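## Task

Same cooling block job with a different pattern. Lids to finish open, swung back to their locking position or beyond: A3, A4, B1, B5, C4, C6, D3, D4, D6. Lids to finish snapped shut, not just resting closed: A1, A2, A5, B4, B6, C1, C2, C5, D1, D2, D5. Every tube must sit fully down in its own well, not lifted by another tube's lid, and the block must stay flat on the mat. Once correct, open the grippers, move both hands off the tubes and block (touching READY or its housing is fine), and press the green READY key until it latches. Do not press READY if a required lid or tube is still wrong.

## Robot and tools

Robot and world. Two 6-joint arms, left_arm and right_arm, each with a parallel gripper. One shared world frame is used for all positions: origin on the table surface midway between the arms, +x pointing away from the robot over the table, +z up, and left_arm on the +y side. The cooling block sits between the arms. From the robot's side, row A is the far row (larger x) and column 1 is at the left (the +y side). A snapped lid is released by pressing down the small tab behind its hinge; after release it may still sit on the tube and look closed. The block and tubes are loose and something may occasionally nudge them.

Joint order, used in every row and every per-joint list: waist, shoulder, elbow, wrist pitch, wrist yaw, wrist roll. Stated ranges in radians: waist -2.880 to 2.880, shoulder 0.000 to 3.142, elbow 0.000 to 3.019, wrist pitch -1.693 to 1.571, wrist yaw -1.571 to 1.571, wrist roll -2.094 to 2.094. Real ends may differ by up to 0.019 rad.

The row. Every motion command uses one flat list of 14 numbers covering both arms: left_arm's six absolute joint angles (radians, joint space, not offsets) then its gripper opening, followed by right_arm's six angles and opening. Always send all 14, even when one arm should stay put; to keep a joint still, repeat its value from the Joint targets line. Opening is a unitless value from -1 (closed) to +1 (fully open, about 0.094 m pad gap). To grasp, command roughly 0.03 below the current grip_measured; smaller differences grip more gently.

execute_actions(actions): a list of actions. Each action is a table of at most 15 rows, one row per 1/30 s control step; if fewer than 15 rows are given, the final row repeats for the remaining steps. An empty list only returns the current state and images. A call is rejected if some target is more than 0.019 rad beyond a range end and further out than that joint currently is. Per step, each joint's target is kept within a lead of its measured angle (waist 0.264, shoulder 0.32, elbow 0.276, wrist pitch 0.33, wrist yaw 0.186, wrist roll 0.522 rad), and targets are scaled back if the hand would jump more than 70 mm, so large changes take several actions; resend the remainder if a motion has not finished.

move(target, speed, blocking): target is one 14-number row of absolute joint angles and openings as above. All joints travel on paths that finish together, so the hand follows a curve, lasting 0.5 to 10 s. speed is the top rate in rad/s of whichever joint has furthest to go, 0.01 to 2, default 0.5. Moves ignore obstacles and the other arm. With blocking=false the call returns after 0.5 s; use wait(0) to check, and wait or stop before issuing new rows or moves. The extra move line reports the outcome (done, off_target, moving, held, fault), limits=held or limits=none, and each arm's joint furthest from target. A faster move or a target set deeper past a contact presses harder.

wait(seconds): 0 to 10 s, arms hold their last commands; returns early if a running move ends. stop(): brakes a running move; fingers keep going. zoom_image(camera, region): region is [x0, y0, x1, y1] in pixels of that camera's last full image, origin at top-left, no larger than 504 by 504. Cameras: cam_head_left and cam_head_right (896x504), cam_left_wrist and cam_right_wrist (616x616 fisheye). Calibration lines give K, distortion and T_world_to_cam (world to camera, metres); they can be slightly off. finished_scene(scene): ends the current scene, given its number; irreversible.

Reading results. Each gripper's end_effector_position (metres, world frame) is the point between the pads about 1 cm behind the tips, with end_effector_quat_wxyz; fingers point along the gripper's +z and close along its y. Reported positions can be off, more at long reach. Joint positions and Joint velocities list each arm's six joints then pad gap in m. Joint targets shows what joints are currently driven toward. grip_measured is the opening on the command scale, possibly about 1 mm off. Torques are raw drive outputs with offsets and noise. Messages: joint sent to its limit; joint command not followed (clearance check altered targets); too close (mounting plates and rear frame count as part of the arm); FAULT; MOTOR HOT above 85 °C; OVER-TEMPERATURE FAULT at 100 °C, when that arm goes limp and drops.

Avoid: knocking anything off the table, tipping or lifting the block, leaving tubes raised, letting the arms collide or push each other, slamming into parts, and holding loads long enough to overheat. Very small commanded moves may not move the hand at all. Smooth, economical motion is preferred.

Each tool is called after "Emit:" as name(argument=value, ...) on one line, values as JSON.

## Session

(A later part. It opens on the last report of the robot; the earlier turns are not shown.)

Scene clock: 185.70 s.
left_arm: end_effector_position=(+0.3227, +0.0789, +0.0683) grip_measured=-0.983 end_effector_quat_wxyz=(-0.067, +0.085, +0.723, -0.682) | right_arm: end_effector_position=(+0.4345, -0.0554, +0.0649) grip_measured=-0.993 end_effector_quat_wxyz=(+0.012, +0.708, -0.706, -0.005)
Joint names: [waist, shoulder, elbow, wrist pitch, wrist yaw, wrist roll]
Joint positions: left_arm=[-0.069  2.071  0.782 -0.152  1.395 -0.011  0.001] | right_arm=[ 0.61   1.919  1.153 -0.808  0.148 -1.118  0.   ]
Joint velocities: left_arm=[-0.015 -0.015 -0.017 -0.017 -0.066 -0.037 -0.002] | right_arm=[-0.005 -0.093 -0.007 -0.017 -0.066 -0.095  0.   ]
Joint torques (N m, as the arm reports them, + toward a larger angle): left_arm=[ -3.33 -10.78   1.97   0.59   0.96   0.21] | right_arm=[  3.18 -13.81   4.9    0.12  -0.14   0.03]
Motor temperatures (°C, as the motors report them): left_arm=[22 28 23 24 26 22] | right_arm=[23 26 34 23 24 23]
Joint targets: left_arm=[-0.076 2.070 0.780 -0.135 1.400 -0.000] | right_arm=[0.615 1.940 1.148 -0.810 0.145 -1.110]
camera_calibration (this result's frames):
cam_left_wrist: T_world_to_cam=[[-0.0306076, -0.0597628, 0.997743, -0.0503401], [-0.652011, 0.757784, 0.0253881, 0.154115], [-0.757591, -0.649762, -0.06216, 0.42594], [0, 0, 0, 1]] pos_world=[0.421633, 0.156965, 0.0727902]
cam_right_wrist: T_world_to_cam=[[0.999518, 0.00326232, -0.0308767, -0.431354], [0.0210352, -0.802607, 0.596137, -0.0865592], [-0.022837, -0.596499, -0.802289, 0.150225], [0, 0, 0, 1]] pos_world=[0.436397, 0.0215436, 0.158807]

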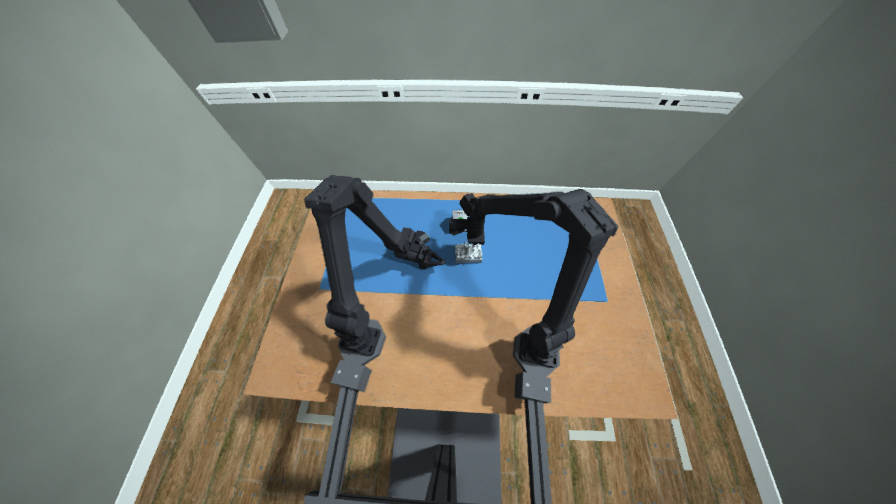

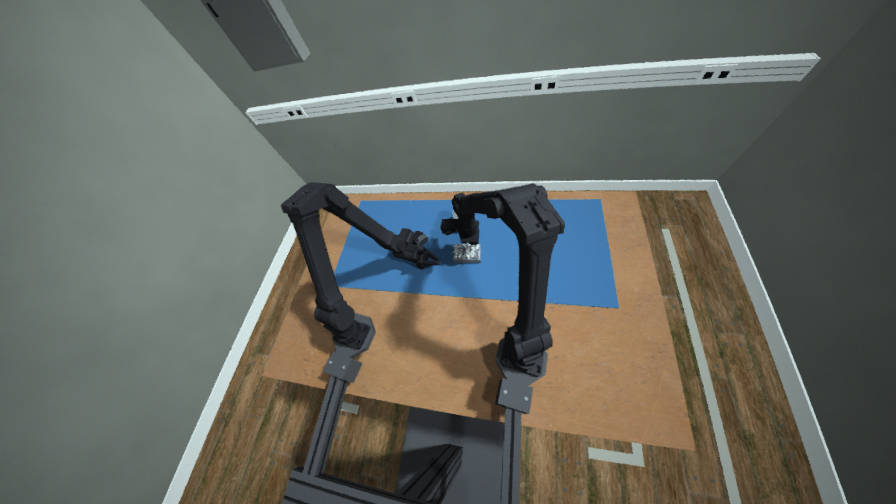

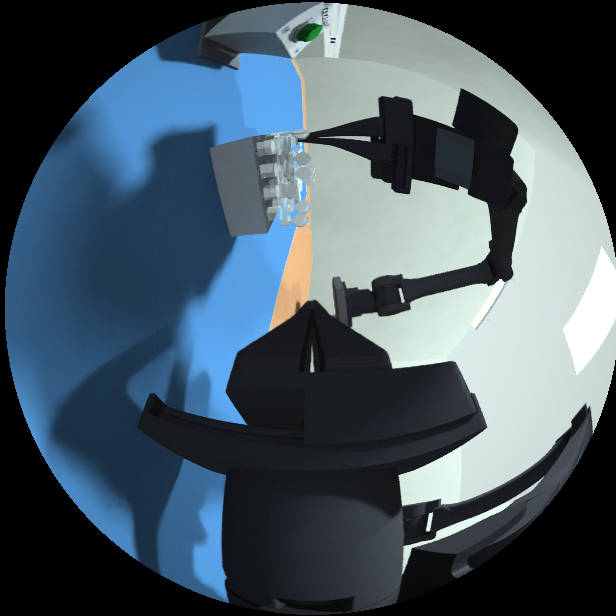

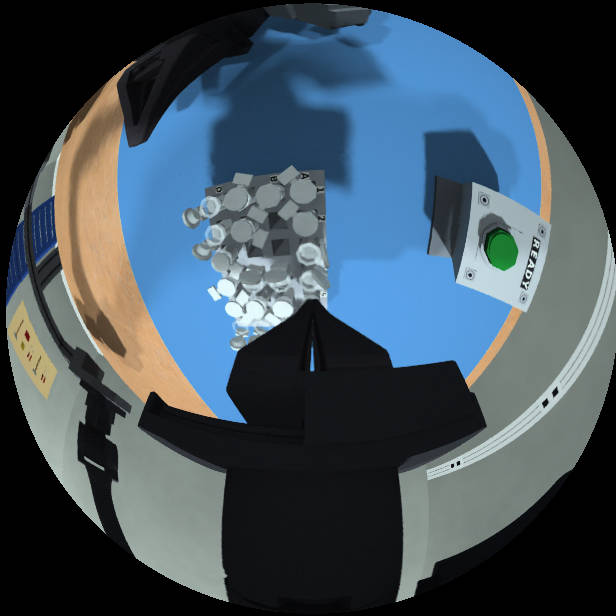

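Now move to C5 hover.

Emit:
execute_actions(actions=[[[-0.076,2.07,0.78,-0.135,1.4,0,-1,0.62,1.912,1.146,-0.80,0.15,-1.108,-1],[-0.076,2.07,0.78,-0.135,1.4,0,-1,0.622,1.904,1.144,-0.792,0.152,-1.105,-1],[-0.076,2.07,0.78,-0.135,1.4,0,-1,0.624,1.896,1.14,-0.788,0.153,-1.102,-1],[-0.076,2.07,0.78,-0.135,1.4,0,-1,0.627,1.888,1.132,-0.783,0.154,-1.099,-1],[-0.076,2.07,0.78,-0.135,1.4,0,-1,0.631,1.88,1.121,-0.778,0.155,-1.096,-1],[-0.076,2.07,0.78,-0.135,1.4,0,-1,0.635,1.872,1.109,-0.772,0.156,-1.093,-1],[-0.076,2.07,0.78,-0.135,1.4,0,-1,0.639,1.864,1.096,-0.766,0.157,-1.09,-1],[-0.076,2.07,0.78,-0.135,1.4,0,-1,0.643,1.857,1.083,-0.76,0.158,-1.087,-1],[-0.076,2.07,0.78,-0.135,1.4,0,-1,0.647,1.85,1.07,-0.754,0.159,-1.084,-1],[-0.076,2.07,0.78,-0.135,1.4,0,-1,0.65,1.844,1.058,-0.749,0.16,-1.081,-1],[-0.076,2.07,0.78,-0.135,1.4,0,-1,0.653,1.84,1.048,-0.744,0.16,-1.078,-1],[-0.076,2.07,0.78,-0.135,1.4,0,-1,0.655,1.837,1.04,-0.741,0.16,-1.075,-1],[-0.076,2.07,0.78,-0.135,1.4,0,-1,0.655,1.835,1.035,-0.739,0.16,-1.075,-1],[-0.076,2.07,0.78,-0.135,1.4,0,-1,0.655,1.835,1.033,-0.739,0.16,-1.075,-1]]])

Emit:
wait(seconds=0.3)

Emit:
zoom_image(camera="cam_right_wrist", region=[250, 230, 380, 330])

Scene clock: 194.73 s.
left_arm: end_effector_position=(+0.3227, +0.0789, +0.0683) grip_measured=-0.983 end_effector_quat_wxyz=(-0.067, +0.085, +0.723, -0.682) | right_arm: end_effector_position=(+0.4018, -0.0585, +0.0736) grip_measured=-0.993 end_effector_quat_wxyz=(+0.004, +0.708, -0.706, +0.002)
Joint names: [waist, shoulder, elbow, wrist pitch, wrist yaw, wrist roll]
Joint positions: left_arm=[-0.069  2.071  0.782 -0.152  1.395 -0.011  0.001] | right_arm=[ 0.641  1.84   1.043 -0.761  0.157 -1.09   0.   ]
Joint velocities: left_arm=[ 0.005 -0.005 -0.012 -0.002 -0.007 -0.066  0.001] | right_arm=[ 0.093 -0.024 -0.11   0.022  0.007 -0.007 -0.001]
Joint torques (N m, as the arm reports them, + toward a larger angle): left_arm=[ -3.21 -11.08   1.98   0.56   0.96   0.22] | right_arm=[  3.47 -15.06   4.88   0.54   0.09   0.02]
Motor temperatures (°C, as the motors report them): left_arm=[22 28 23 24 26 22] | right_arm=[23 26 33 23 24 23]
Joint targets: left_arm=[-0.076 2.070 0.780 -0.135 1.400 -0.000] | right_arm=[0.655 1.835 1.033 -0.739 0.160 -1.075]
camera_calibration (this result's frames):
cam_left_wrist: T_world_to_cam=[[-0.0306076, -0.0597628, 0.997743, -0.0503401], [-0.652011, 0.757784, 0.0253881, 0.154115], [-0.757591, -0.649762, -0.06216, 0.42594], [0, 0, 0, 1]] pos_world=[0.421633, 0.156965, 0.0727902]
cam_right_wrist: T_world_to_cam=[[0.99995, 0.00385735, -0.00918324, -0.400127], [0.00856915, -0.803138, 0.595732, -0.0885456], [-0.00507747, -0.595781, -0.803131, 0.147563], [0, 0, 0, 1]] pos_world=[0.401615, 0.0183444, 0.167588]

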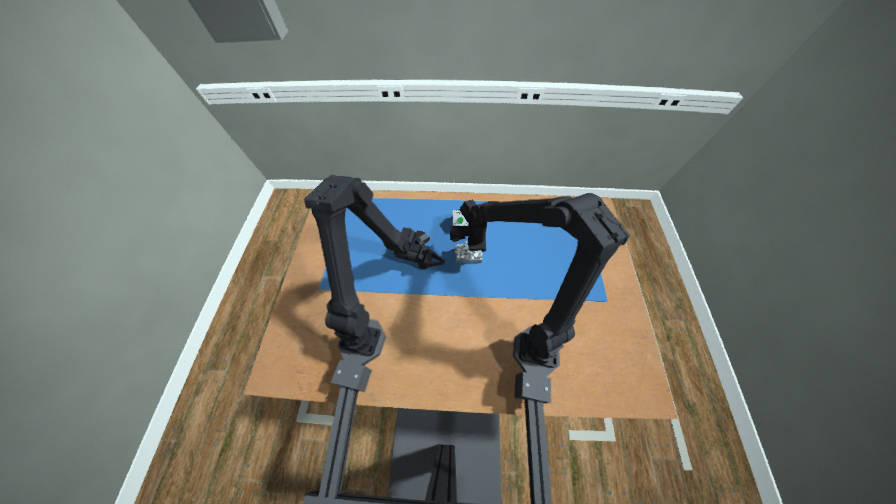

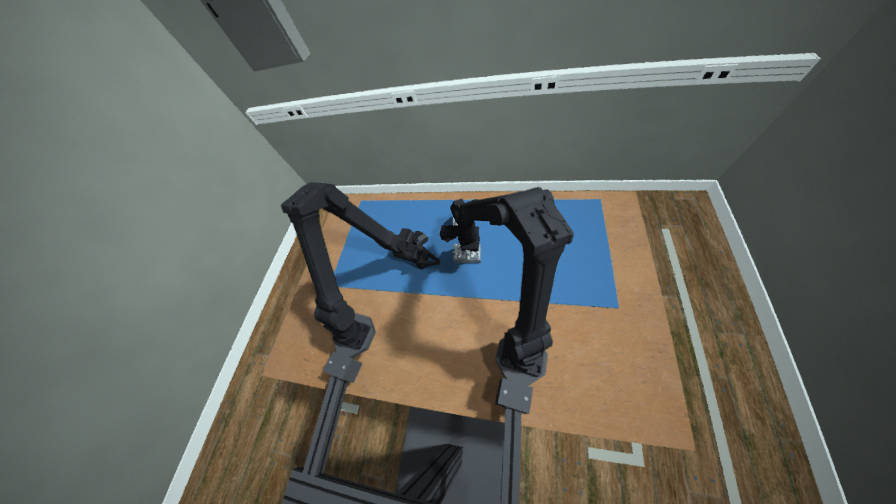

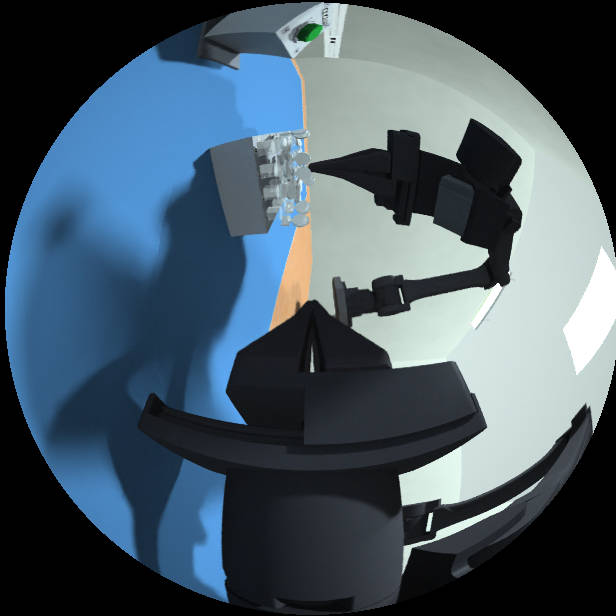

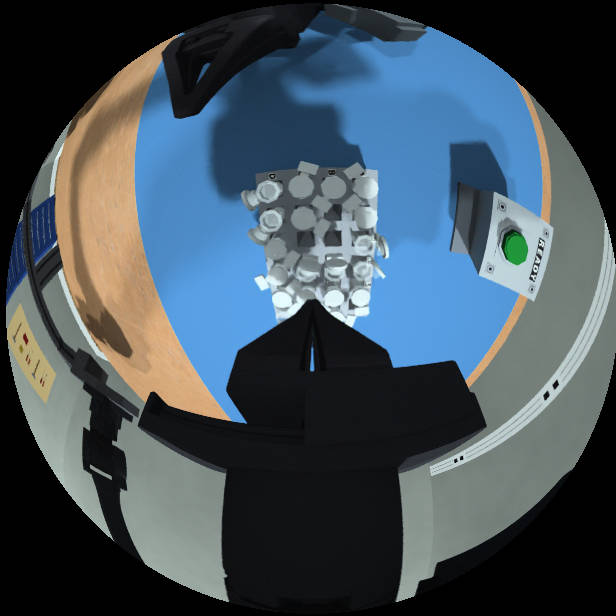

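Scene clock: 195.03 s.
left_arm: end_effector_position=(+0.3227, +0.0789, +0.0683) grip_measured=-0.983 end_effector_quat_wxyz=(-0.067, +0.085, +0.723, -0.682) | right_arm: end_effector_position=(+0.3999, -0.0572, +0.0728) grip_measured=-0.993 end_effector_quat_wxyz=(+0.004, +0.708, -0.707, +0.002)
Joint names: [waist, shoulder, elbow, wrist pitch, wrist yaw, wrist roll]
Joint positions: left_arm=[-0.069  2.071  0.782 -0.152  1.395 -0.011  0.001] | right_arm=[ 0.646  1.839  1.038 -0.757  0.157 -1.085  0.   ]
Joint velocities: left_arm=[ 0.005 -0.005  0.002  0.017 -0.022 -0.037  0.   ] | right_arm=[-0.005 -0.005 -0.012  0.002  0.022 -0.007 -0.002]
Joint torques (N m, as the arm reports them, + toward a larger angle): left_arm=[ -3.37 -10.84   2.04   0.54   0.98   0.24] | right_arm=[  2.97 -14.22   5.05   0.91   0.09   0.04]
Motor temperatures (°C, as the motors report them): left_arm=[22 28 23 24 26 22] | right_arm=[23 26 33 23 24 23]
Joint targets: left_arm=[-0.076 2.070 0.780 -0.135 1.400 0.000] | right_arm=[0.655 1.835 1.033 -0.739 0.160 -1.075]
wait: 0.30 s; no rest
camera_calibration (this result's frames):
cam_left_wrist: T_world_to_cam=[[-0.0306076, -0.0597628, 0.997743, -0.0503401], [-0.652011, 0.757784, 0.0253881, 0.154115], [-0.757591, -0.649762, -0.06216, 0.42594], [0, 0, 0, 1]] pos_world=[0.421633, 0.156965, 0.0727902]
cam_right_wrist: T_world_to_cam=[[0.999964, 0.00261217, -0.00810505, -0.398402], [0.00692578, -0.803259, 0.595589, -0.0864285], [-0.00495467, -0.595624, -0.803248, 0.147678], [0, 0, 0, 1]] pos_world=[0.399717, 0.0195765, 0.166869]

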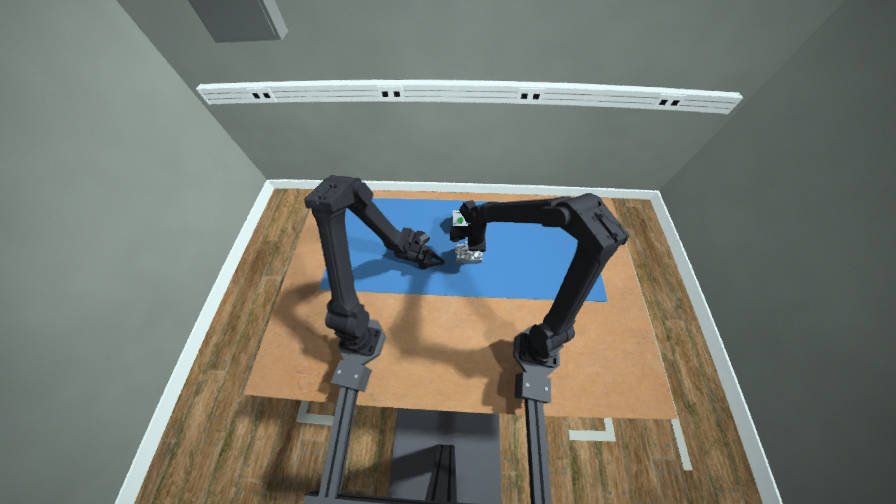

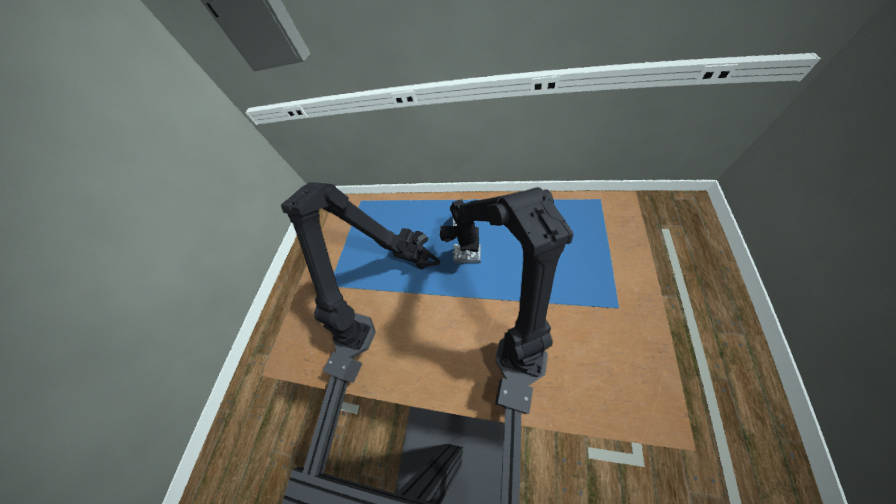

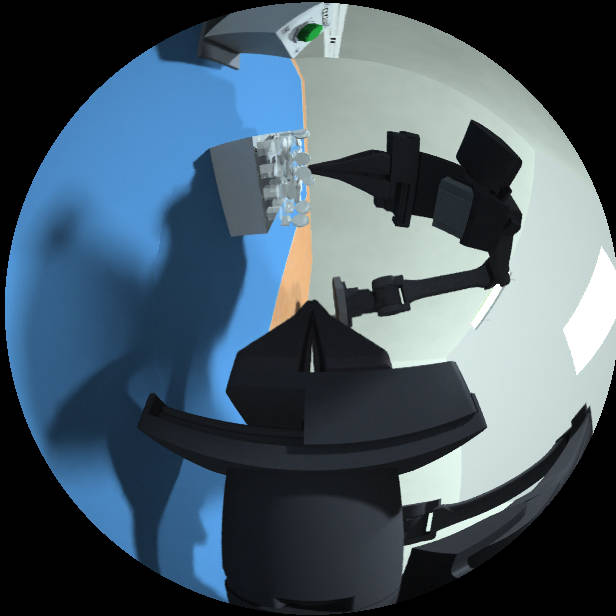

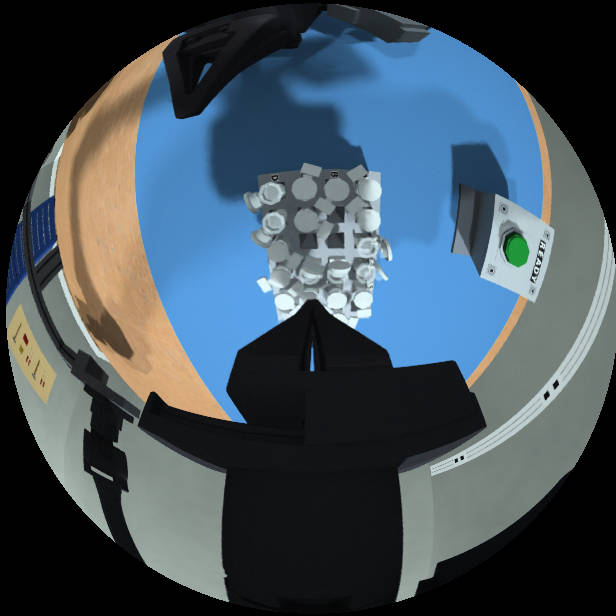

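Region (250, 230, 380, 330) of cam_right_wrist's 616x616 image, scaled by 3.877, with more detail than that image has; it fills the top 388 rows of this view, and the rest is white.

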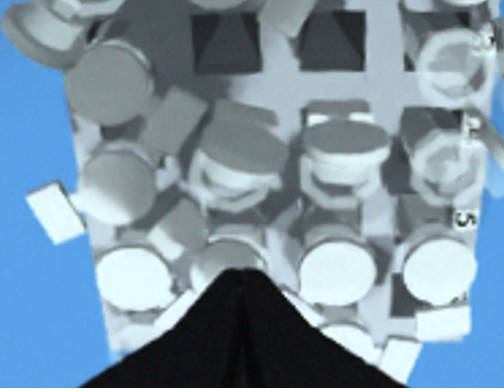

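Emit:
execute_actions(actions=[[[-0.076,2.07,0.78,-0.135,1.4,0,-1,0.65,1.848,1.033,-0.737,0.16,-1.075,-1],[-0.076,2.07,0.78,-0.135,1.4,0,-1,0.65,1.856,1.033,-0.735,0.16,-1.075,-1],[-0.076,2.07,0.78,-0.135,1.4,0,-1,0.65,1.861,1.033,-0.733,0.16,-1.075,-1],[-0.076,2.07,0.78,-0.135,1.4,0,-1,0.65,1.865,1.033,-0.731,0.16,-1.075,-1],[-0.076,2.07,0.78,-0.135,1.4,0,-1,0.65,1.869,1.033,-0.729,0.16,-1.075,-1],[-0.076,2.07,0.78,-0.135,1.4,0,-1,0.65,1.873,1.033,-0.727,0.16,-1.075,-1],[-0.076,2.07,0.78,-0.135,1.4,0,-1,0.65,1.877,1.033,-0.727,0.16,-1.075,-1],[-0.076,2.07,0.78,-0.135,1.4,0,-1,0.65,1.882,1.033,-0.727,0.16,-1.075,-1],[-0.076,2.07,0.78,-0.135,1.4,0,-1,0.65,1.89,1.033,-0.727,0.16,-1.075,-1],[-0.076,2.07,0.78,-0.135,1.4,0,-1,0.65,1.90,1.033,-0.727,0.16,-1.075,-1],[-0.076,2.07,0.78,-0.135,1.4,0,-1,0.65,1.91,1.033,-0.727,0.16,-1.075,-1],[-0.076,2.07,0.78,-0.135,1.4,0,-1,0.65,1.92,1.033,-0.727,0.16,-1.075,-1],[-0.076,2.07,0.78,-0.135,1.4,0,-1,0.65,1.922,1.033,-0.727,0.16,-1.075,-1],[-0.076,2.07,0.78,-0.135,1.4,0,-1,0.65,1.922,1.033,-0.727,0.16,-1.075,-1],[-0.076,2.07,0.78,-0.135,1.4,0,-1,0.65,1.88,1.033,-0.74,0.16,-1.075,-1]]])

Emit:
execute_actions(actions=[[[-0.076,2.07,0.78,-0.135,1.4,0,-1,0.65,1.855,1.033,-0.75,0.157,-1.075,-1],[-0.076,2.07,0.78,-0.135,1.4,0,-1,0.65,1.848,1.033,-0.758,0.155,-1.075,-1],[-0.076,2.07,0.78,-0.135,1.4,0,-1,0.65,1.843,1.033,-0.762,0.154,-1.075,-1],[-0.076,2.07,0.78,-0.135,1.4,0,-1,0.65,1.841,1.033,-0.766,0.152,-1.075,-1],[-0.076,2.07,0.78,-0.135,1.4,0,-1,0.65,1.841,1.033,-0.774,0.148,-1.075,-1],[-0.076,2.07,0.78,-0.135,1.4,0,-1,0.65,1.841,1.033,-0.784,0.143,-1.075,-1],[-0.076,2.07,0.78,-0.135,1.4,0,-1,0.65,1.841,1.033,-0.795,0.138,-1.075,-1],[-0.076,2.07,0.78,-0.135,1.4,0,-1,0.65,1.841,1.033,-0.806,0.133,-1.075,-1],[-0.076,2.07,0.78,-0.135,1.4,0,-1,0.65,1.841,1.033,-0.816,0.128,-1.075,-1],[-0.076,2.07,0.78,-0.135,1.4,0,-1,0.65,1.845,1.033,-0.825,0.124,-1.075,-1],[-0.076,2.07,0.78,-0.135,1.4,0,-1,0.65,1.85,1.033,-0.831,0.121,-1.075,-1],[-0.076,2.07,0.78,-0.135,1.4,0,-1,0.65,1.855,1.033,-0.834,0.119,-1.075,-1]]])

Emit:
zoom_image(camera="cam_right_wrist", region=[250, 230, 380, 330])

Scene clock: 211.73 s.
left_arm: end_effector_position=(+0.3227, +0.0789, +0.0683) grip_measured=-0.983 end_effector_quat_wxyz=(-0.067, +0.085, +0.723, -0.682) | right_arm: end_effector_position=(+0.3999, -0.0563, +0.0643) grip_measured=-0.993 end_effector_quat_wxyz=(+0.006, +0.707, -0.707, +0.004)
Joint names: [waist, shoulder, elbow, wrist pitch, wrist yaw, wrist roll]
Joint positions: left_arm=[-0.069  2.071  0.782 -0.152  1.395 -0.011  0.001] | right_arm=[ 0.646  1.86   1.039 -0.741  0.161 -1.083  0.   ]
Joint velocities: left_arm=[-0.005  0.005 -0.017  0.007 -0.022 -0.095  0.001] | right_arm=[-0.015 -0.044 -0.017  0.002 -0.022 -0.051  0.   ]
Joint torques (N m, as the arm reports them, + toward a larger angle): left_arm=[ -3.32 -10.97   1.92   0.51   0.97   0.2 ] | right_arm=[  2.2  -12.66   4.73   0.12  -0.07   0.1 ]
Motor temperatures (°C, as the motors report them): left_arm=[22 28 23 24 26 22] | right_arm=[23 26 32 23 24 23]
Joint targets: left_arm=[-0.076 2.070 0.780 -0.135 1.400 -0.000] | right_arm=[0.650 1.880 1.033 -0.740 0.160 -1.075]
camera_calibration (this result's frames):
cam_left_wrist: T_world_to_cam=[[-0.0306076, -0.0597628, 0.997743, -0.0503401], [-0.652011, 0.757784, 0.0253881, 0.154115], [-0.757591, -0.649762, -0.06216, 0.42594], [0, 0, 0, 1]] pos_world=[0.421633, 0.156965, 0.0727902]
cam_right_wrist: T_world_to_cam=[[0.999952, 0.00202004, -0.00959974, -0.398385], [0.00737351, -0.800213, 0.599671, -0.0808829], [-0.00647047, -0.599713, -0.800189, 0.141542], [0, 0, 0, 1]] pos_world=[0.399878, 0.0209657, 0.157939]

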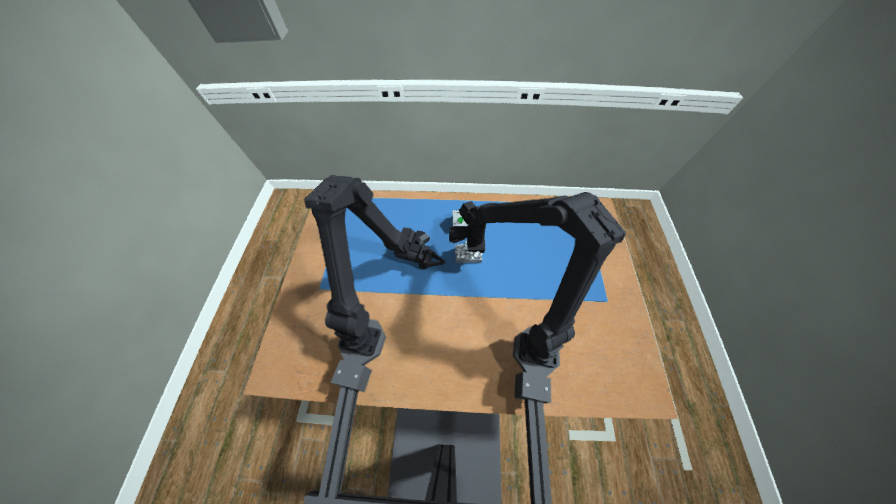

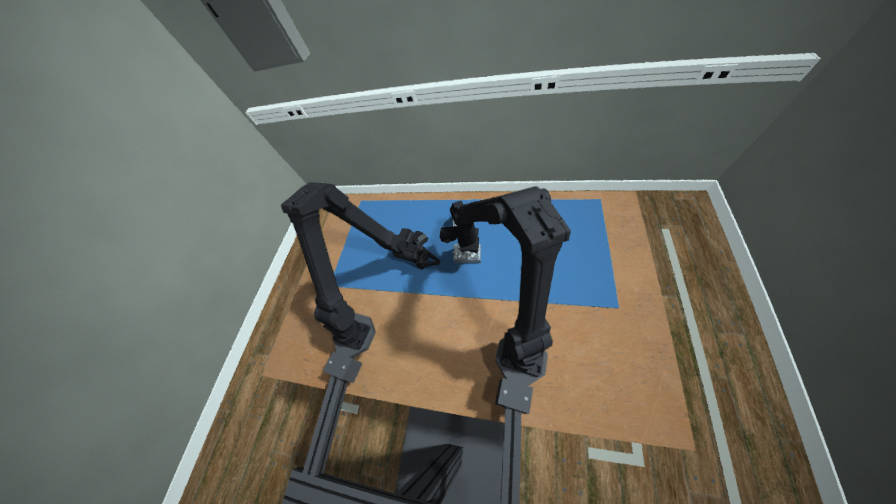

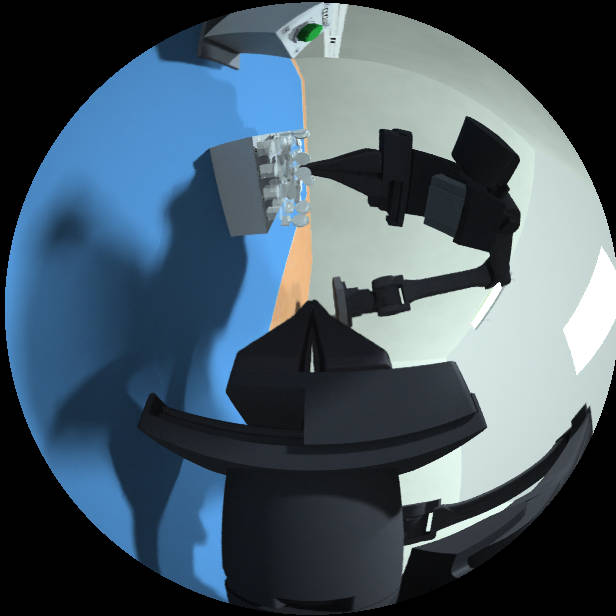

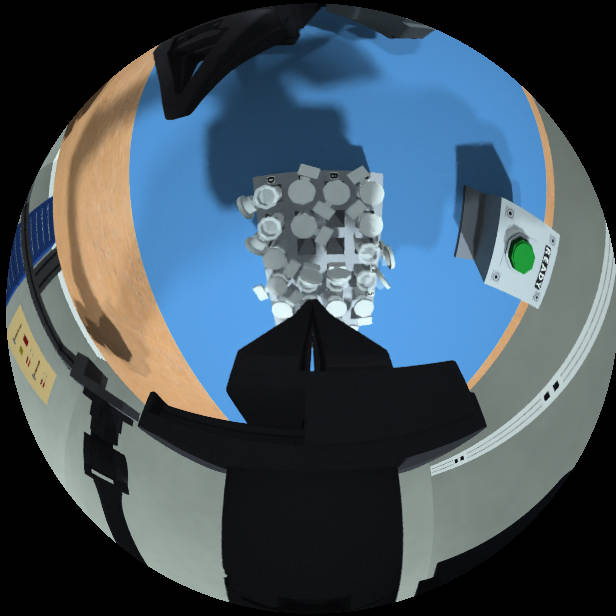

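Scene clock: 212.23 s.
left_arm: end_effector_position=(+0.3227, +0.0789, +0.0683) grip_measured=-0.983 end_effector_quat_wxyz=(-0.067, +0.085, +0.723, -0.682) | right_arm: end_effector_position=(+0.3821, -0.0589, +0.0685) grip_measured=-0.993 end_effector_quat_wxyz=(+0.032, +0.710, -0.703, -0.025)
Joint names: [waist, shoulder, elbow, wrist pitch, wrist yaw, wrist roll]
Joint positions: left_arm=[-0.069  2.071  0.782 -0.152  1.395 -0.011  0.001] | right_arm=[ 0.646  1.852  1.039 -0.816  0.122 -1.083  0.   ]
Joint velocities: left_arm=[-0.005  0.005  0.022  0.017 -0.037 -0.037 -0.001] | right_arm=[ 0.015  0.015  0.002 -0.046  0.022  0.051  0.   ]
Joint torques (N m, as the arm reports them, + toward a larger angle): left_arm=[ -3.38 -11.05   1.95   0.53   0.99   0.22] | right_arm=[  3.23 -13.79   4.47  -0.51  -0.27   0.06]
Motor temperatures (°C, as the motors report them): left_arm=[22 28 23 24 26 22] | right_arm=[23 26 32 23 24 23]
Joint targets: left_arm=[-0.076 2.070 0.780 -0.135 1.400 0.000] | right_arm=[0.650 1.855 1.033 -0.834 0.119 -1.075]
camera_calibration (this result's frames):
cam_left_wrist: T_world_to_cam=[[-0.0306076, -0.0597628, 0.997743, -0.0503401], [-0.652011, 0.757784, 0.0253881, 0.154115], [-0.757591, -0.649762, -0.06216, 0.42594], [0, 0, 0, 1]] pos_world=[0.421633, 0.156965, 0.0727902]
cam_right_wrist: T_world_to_cam=[[0.996192, 0.010542, -0.0865451, -0.373381], [0.0601322, -0.801852, 0.59449, -0.105212], [-0.0631292, -0.59743, -0.799432, 0.165015], [0, 0, 0, 1]] pos_world=[0.388703, 0.0181568, 0.162151]

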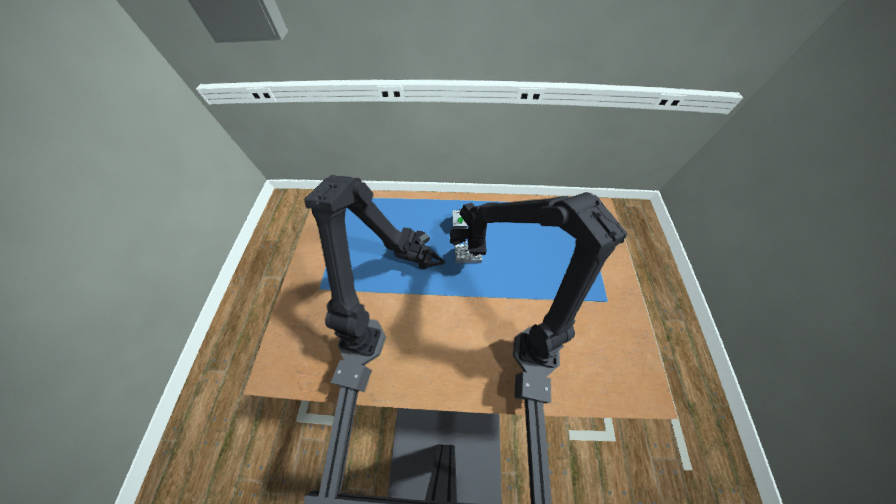

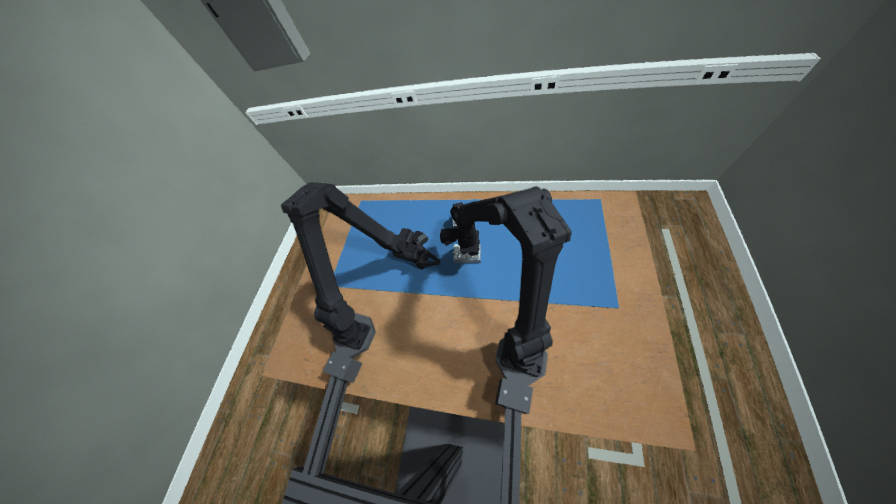

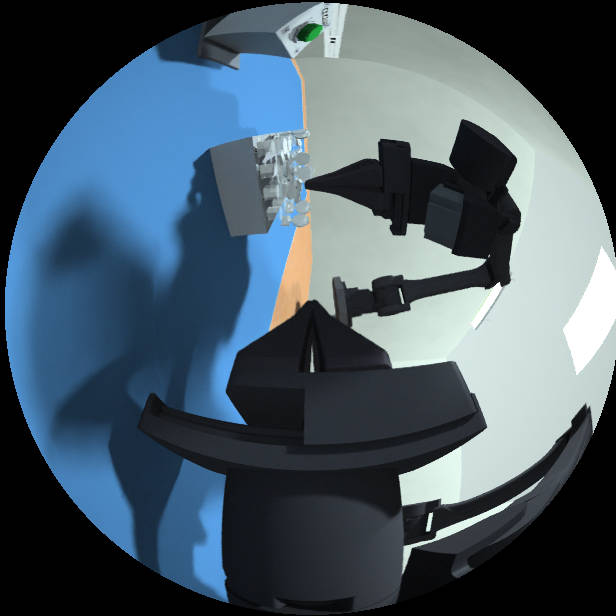

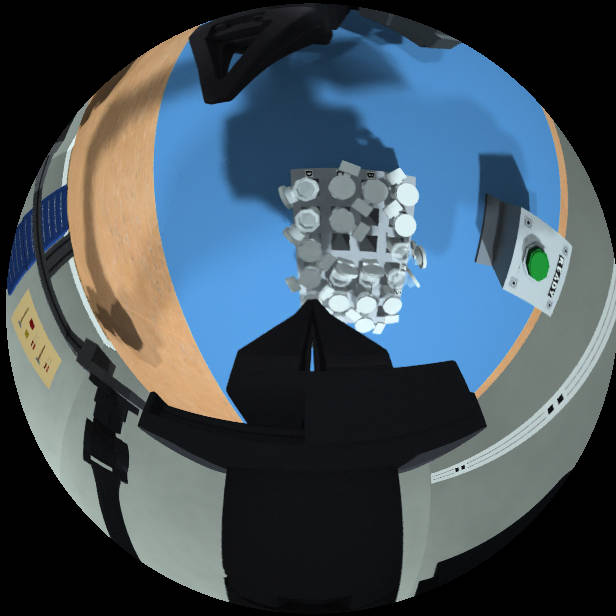

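Region (250, 230, 380, 330) of cam_right_wrist's 616x616 image, scaled by 3.877, with more detail than that image has; it fills the top 388 rows of this view, and the rest is white.

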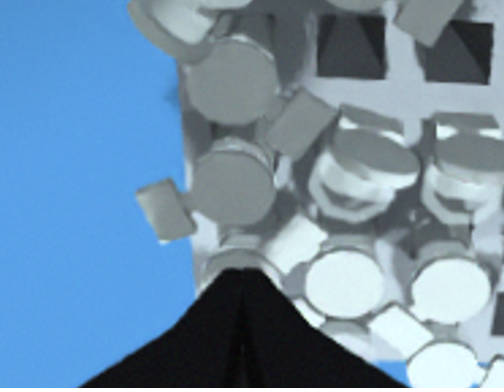

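Emit:
execute_actions(actions=[[[-0.076,2.07,0.78,-0.135,1.4,0,-1,0.65,1.866,1.033,-0.82,0.121,-1.075,-1],[-0.076,2.07,0.78,-0.135,1.4,0,-1,0.65,1.872,1.033,-0.812,0.122,-1.075,-1],[-0.076,2.07,0.78,-0.135,1.4,0,-1,0.65,1.877,1.033,-0.81,0.122,-1.075,-1],[-0.076,2.07,0.78,-0.135,1.4,0,-1,0.65,1.882,1.033,-0.81,0.122,-1.075,-1],[-0.076,2.07,0.78,-0.135,1.4,0,-1,0.65,1.888,1.033,-0.81,0.122,-1.075,-1],[-0.076,2.07,0.78,-0.135,1.4,0,-1,0.65,1.897,1.033,-0.81,0.122,-1.075,-1],[-0.076,2.07,0.78,-0.135,1.4,0,-1,0.65,1.907,1.033,-0.81,0.122,-1.075,-1],[-0.076,2.07,0.78,-0.135,1.4,0,-1,0.65,1.917,1.033,-0.81,0.122,-1.075,-1],[-0.076,2.07,0.78,-0.135,1.4,0,-1,0.65,1.926,1.033,-0.81,0.122,-1.075,-1],[-0.076,2.07,0.78,-0.135,1.4,0,-1,0.65,1.926,1.033,-0.81,0.122,-1.075,-1],[-0.076,2.07,0.78,-0.135,1.4,0,-1,0.65,1.926,1.033,-0.81,0.122,-1.075,-1],[-0.076,2.07,0.78,-0.135,1.4,0,-1,0.65,1.885,1.033,-0.81,0.122,-1.075,-1],[-0.076,2.07,0.78,-0.135,1.4,0,-1,0.652,1.858,1.033,-0.805,0.124,-1.075,-1],[-0.076,2.07,0.78,-0.135,1.4,0,-1,0.654,1.85,1.033,-0.802,0.125,-1.065,-1],[-0.076,2.07,0.78,-0.135,1.4,0,-1,0.656,1.844,1.031,-0.80,0.126,-1.045,-1]],[[-0.076,2.07,0.78,-0.135,1.4,0,-1,0.658,1.839,1.028,-0.797,0.127,-1.01,-1],[-0.076,2.07,0.78,-0.135,1.4,0,-1,0.66,1.835,1.025,-0.794,0.128,-0.965,-1],[-0.076,2.07,0.78,-0.135,1.4,0,-1,0.663,1.832,1.021,-0.79,0.13,-0.92,-1],[-0.076,2.07,0.78,-0.135,1.4,0,-1,0.666,1.829,1.017,-0.786,0.132,-0.875,-1],[-0.076,2.07,0.78,-0.135,1.4,0,-1,0.669,1.826,1.012,-0.781,0.134,-0.83,-1],[-0.076,2.07,0.78,-0.135,1.4,0,-1,0.672,1.823,1.007,-0.776,0.136,-0.785,-1],[-0.076,2.07,0.78,-0.135,1.4,0,-1,0.675,1.82,1.002,-0.771,0.138,-0.74,-1],[-0.076,2.07,0.78,-0.135,1.4,0,-1,0.678,1.817,0.997,-0.766,0.14,-0.695,-1],[-0.076,2.07,0.78,-0.135,1.4,0,-1,0.681,1.814,0.992,-0.761,0.142,-0.65,-1],[-0.076,2.07,0.78,-0.135,1.4,0,-1,0.684,1.812,0.987,-0.756,0.144,-0.605,-1],[-0.076,2.07,0.78,-0.135,1.4,0,-1,0.687,1.81,0.982,-0.751,0.146,-0.56,-1],[-0.076,2.07,0.78,-0.135,1.4,0,-1,0.69,1.808,0.977,-0.746,0.148,-0.515,-1],[-0.076,2.07,0.78,-0.135,1.4,0,-1,0.693,1.806,0.972,-0.741,0.15,-0.47,-1],[-0.076,2.07,0.78,-0.135,1.4,0,-1,0.696,1.804,0.967,-0.736,0.152,-0.425,-1],[-0.076,2.07,0.78,-0.135,1.4,0,-1,0.699,1.802,0.962,-0.731,0.154,-0.38,-1]],[[-0.076,2.07,0.78,-0.135,1.4,0,-1,0.702,1.8,0.957,-0.726,0.156,-0.335,-1],[-0.076,2.07,0.78,-0.135,1.4,0,-1,0.705,1.799,0.953,-0.721,0.158,-0.29,-1],[-0.076,2.07,0.78,-0.135,1.4,0,-1,0.707,1.798,0.949,-0.716,0.159,-0.245,-1],[-0.076,2.07,0.78,-0.135,1.4,0,-1,0.709,1.797,0.946,-0.712,0.16,-0.2,-1],[-0.076,2.07,0.78,-0.135,1.4,0,-1,0.711,1.797,0.943,-0.708,0.16,-0.155,-1],[-0.076,2.07,0.78,-0.135,1.4,0,-1,0.712,1.797,0.941,-0.706,0.16,-0.11,-1],[-0.076,2.07,0.78,-0.135,1.4,0,-1,0.712,1.797,0.94,-0.705,0.16,-0.065,-1],[-0.076,2.07,0.78,-0.135,1.4,0,-1,0.712,1.797,0.94,-0.705,0.16,-0.02,-1],[-0.076,2.07,0.78,-0.135,1.4,0,-1,0.712,1.797,0.94,-0.705,0.16,0.025,-1],[-0.076,2.07,0.78,-0.135,1.4,0,-1,0.712,1.797,0.94,-0.705,0.16,0.07,-1],[-0.076,2.07,0.78,-0.135,1.4,0,-1,0.712,1.797,0.94,-0.705,0.16,0.105,-1],[-0.076,2.07,0.78,-0.135,1.4,0,-1,0.712,1.797,0.94,-0.705,0.16,0.133,-1]]])

Scene clock: 244.73 s.
left_arm: end_effector_position=(+0.3227, +0.0789, +0.0683) grip_measured=-0.983 end_effector_quat_wxyz=(-0.067, +0.085, +0.723, -0.682) | right_arm: end_effector_position=(+0.3594, -0.0521, +0.0665) grip_measured=-0.993 end_effector_quat_wxyz=(-0.010, -0.250, +0.968, -0.006)
Joint names: [waist, shoulder, elbow, wrist pitch, wrist yaw, wrist roll]
Joint positions: left_arm=[-0.069  2.071  0.782 -0.152  1.395 -0.011  0.001] | right_arm=[ 0.698  1.808  0.947 -0.723  0.157  0.038  0.   ]
Joint velocities: left_arm=[-0.015 -0.005 -0.022 -0.002 -0.066 -0.051 -0.   ] | right_arm=[ 0.015 -0.005 -0.012 -0.007 -0.037  0.52  -0.   ]
Joint torques (N m, as the arm reports them, + toward a larger angle): left_arm=[ -3.55 -10.9    1.97   0.49   0.95   0.22] | right_arm=[  2.99 -14.     4.38   0.72   0.16   0.04]
Motor temperatures (°C, as the motors report them): left_arm=[22 28 23 24 26 22] | right_arm=[23 26 31 23 24 23]
Joint targets: left_arm=[-0.076 2.070 0.780 -0.135 1.400 -0.000] | right_arm=[0.712 1.797 0.940 -0.705 0.160 0.133]
camera_calibration (this result's frames):
cam_left_wrist: T_world_to_cam=[[-0.0306076, -0.0597628, 0.997743, -0.0503401], [-0.652011, 0.757784, 0.0253881, 0.154115], [-0.757591, -0.649762, -0.06216, 0.42594], [0, 0, 0, 1]] pos_world=[0.421633, 0.156965, 0.0727902]
cam_right_wrist: T_world_to_cam=[[0.485269, -0.874364, 0.000959963, -0.219254], [-0.69507, -0.385094, 0.607108, 0.195046], [-0.530464, -0.295278, -0.794618, 0.349403], [0, 0, 0, 1]] pos_world=[0.427314, -0.0134256, 0.159439]

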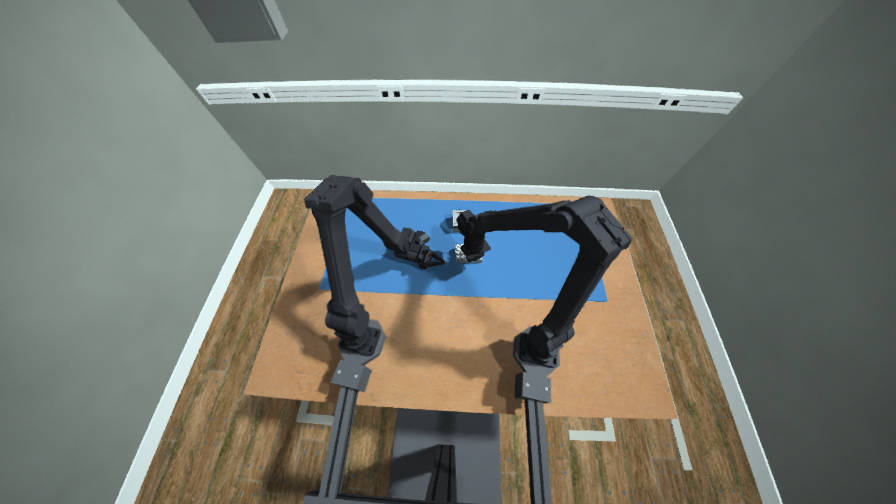

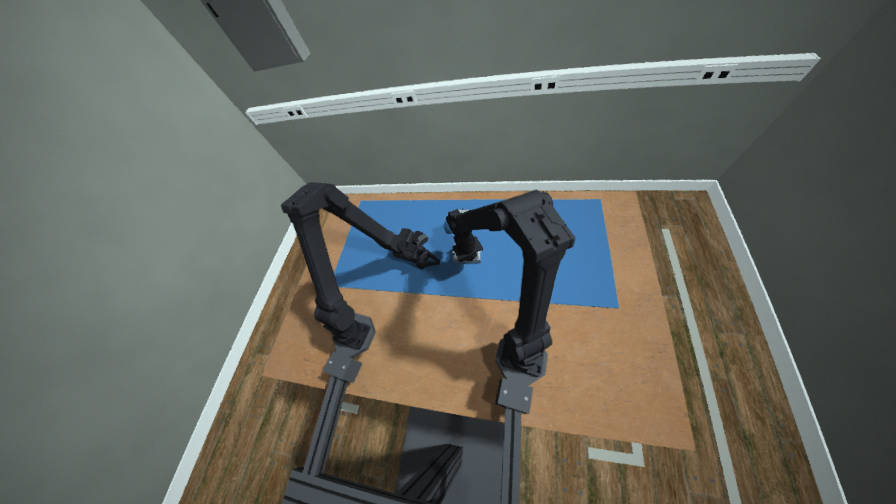

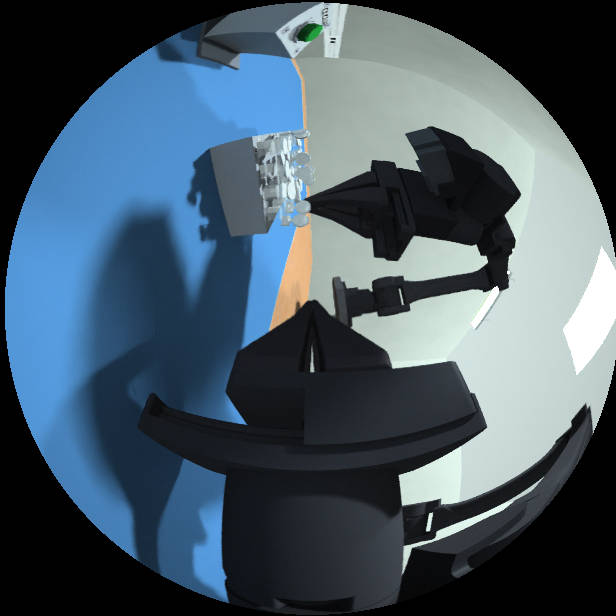

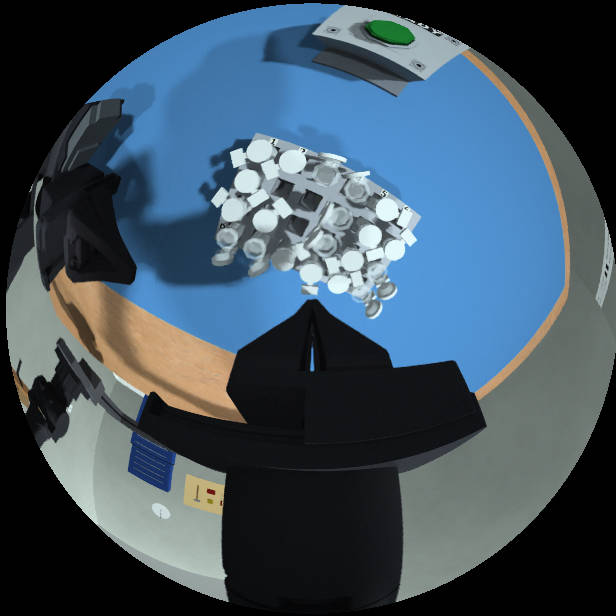

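Emit:
execute_actions(actions=[])

Emit:
zoom_image(camera="cam_right_wrist", region=[250, 230, 380, 330])

Emit:
zoom_image(camera="cam_right_wrist", region=[190, 120, 430, 330])

Scene clock: 247.50 s.
left_arm: end_effector_position=(+0.3227, +0.0789, +0.0683) grip_measured=-0.983 end_effector_quat_wxyz=(-0.067, +0.085, +0.723, -0.682) | right_arm: end_effector_position=(+0.3594, -0.0521, +0.0665) grip_measured=-0.993 end_effector_quat_wxyz=(-0.010, -0.208, +0.978, -0.007)
Joint names: [waist, shoulder, elbow, wrist pitch, wrist yaw, wrist roll]
Joint positions: left_arm=[-0.069  2.071  0.782 -0.152  1.395 -0.011  0.001] | right_arm=[ 0.698  1.808  0.947 -0.723  0.157  0.124  0.   ]
Joint velocities: left_arm=[-0.015 -0.005  0.007 -0.012 -0.022 -0.007  0.   ] | right_arm=[ 0.005 -0.015 -0.007 -0.007 -0.007 -0.095  0.   ]
Joint torques (N m, as the arm reports them, + toward a larger angle): left_arm=[ -3.19 -10.86   1.92   0.53   0.97   0.22] | right_arm=[  3.07 -13.85   4.44   0.77   0.18   0.04]
Motor temperatures (°C, as the motors report them): left_arm=[22 28 23 24 26 22] | right_arm=[23 26 31 23 24 23]
Joint targets: left_arm=[-0.076 2.070 0.780 -0.135 1.400 -0.000] | right_arm=[0.712 1.797 0.940 -0.705 0.160 0.133]
camera_calibration (this result's frames):
cam_left_wrist: T_world_to_cam=[[-0.0306076, -0.0597628, 0.997743, -0.0503401], [-0.652011, 0.757784, 0.0253881, 0.154115], [-0.757591, -0.649762, -0.06216, 0.42594], [0, 0, 0, 1]] pos_world=[0.421633, 0.156965, 0.0727902]
cam_right_wrist: T_world_to_cam=[[0.40785, -0.913044, 0.00294571, -0.193577], [-0.726628, -0.322623, 0.606569, 0.209676], [-0.552874, -0.24953, -0.795025, 0.359866], [0, 0, 0, 1]] pos_world=[0.430267, -0.0193012, 0.15949]

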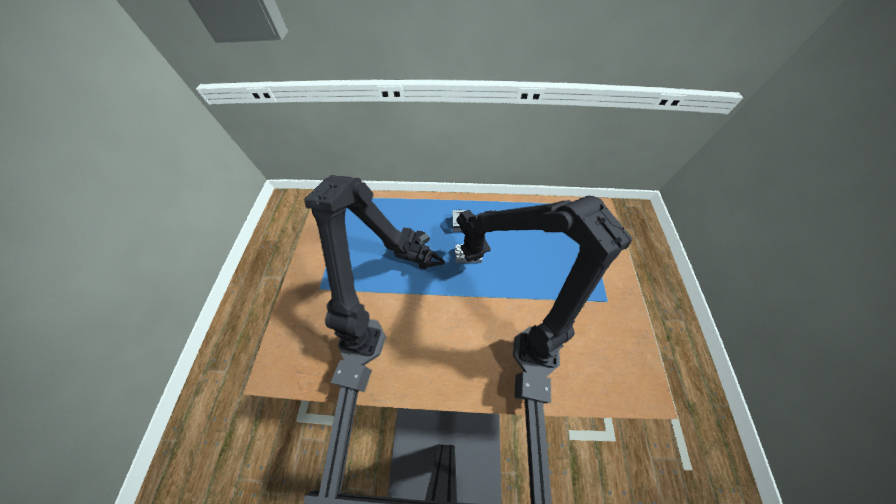

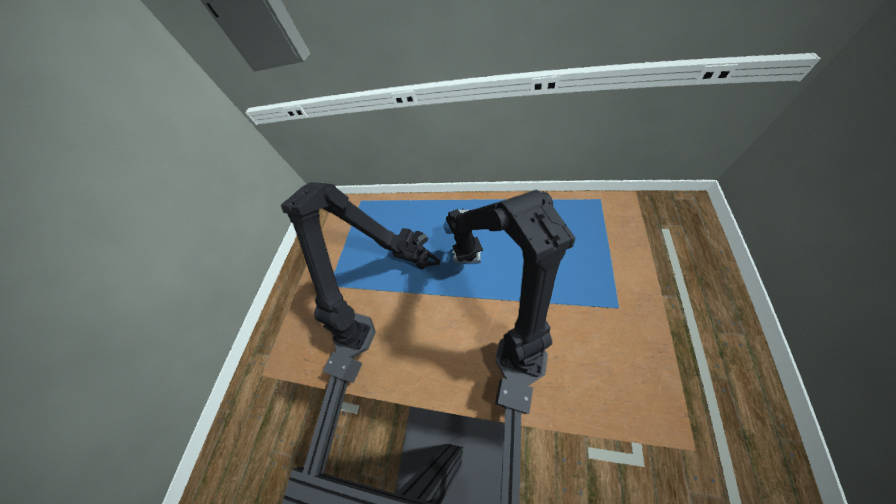

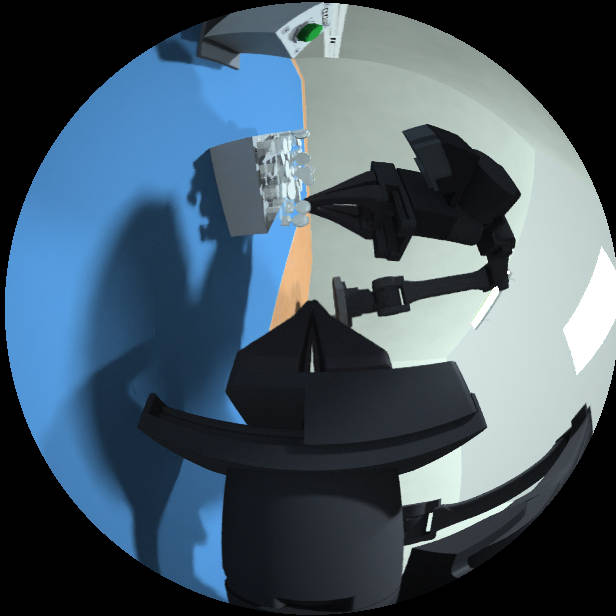

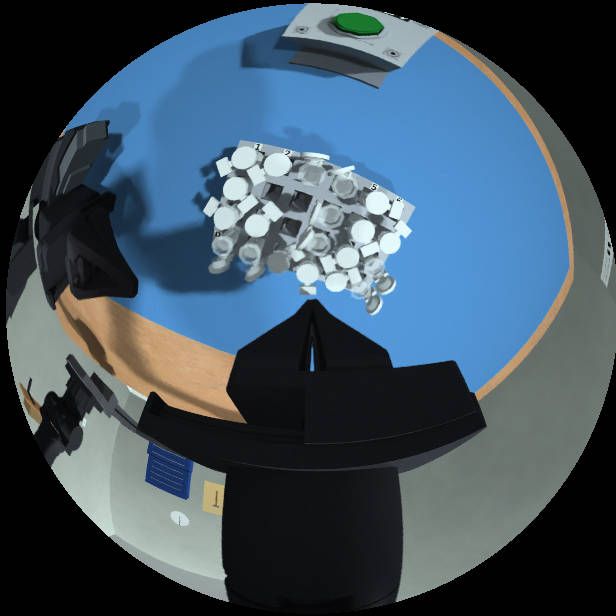

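Region (250, 230, 380, 330) of cam_right_wrist's 616x616 image, scaled by 3.877, with more detail than that image has; it fills the top 388 rows of this view, and the rest is white.

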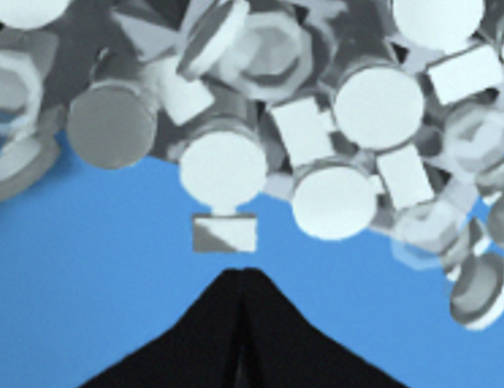

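Region (190, 120, 430, 330) of cam_right_wrist's 616x616 image, scaled by 2.100, with more detail than that image has; it fills the top 441 rows of this view, and the rest is white.

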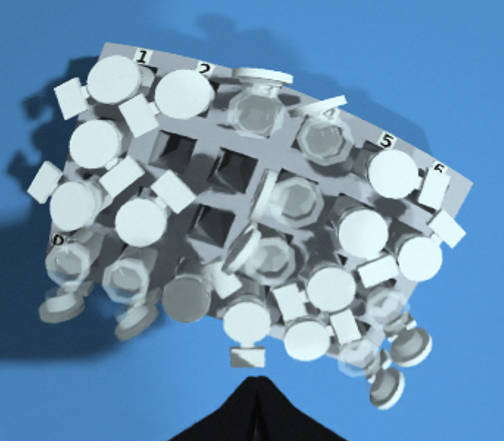

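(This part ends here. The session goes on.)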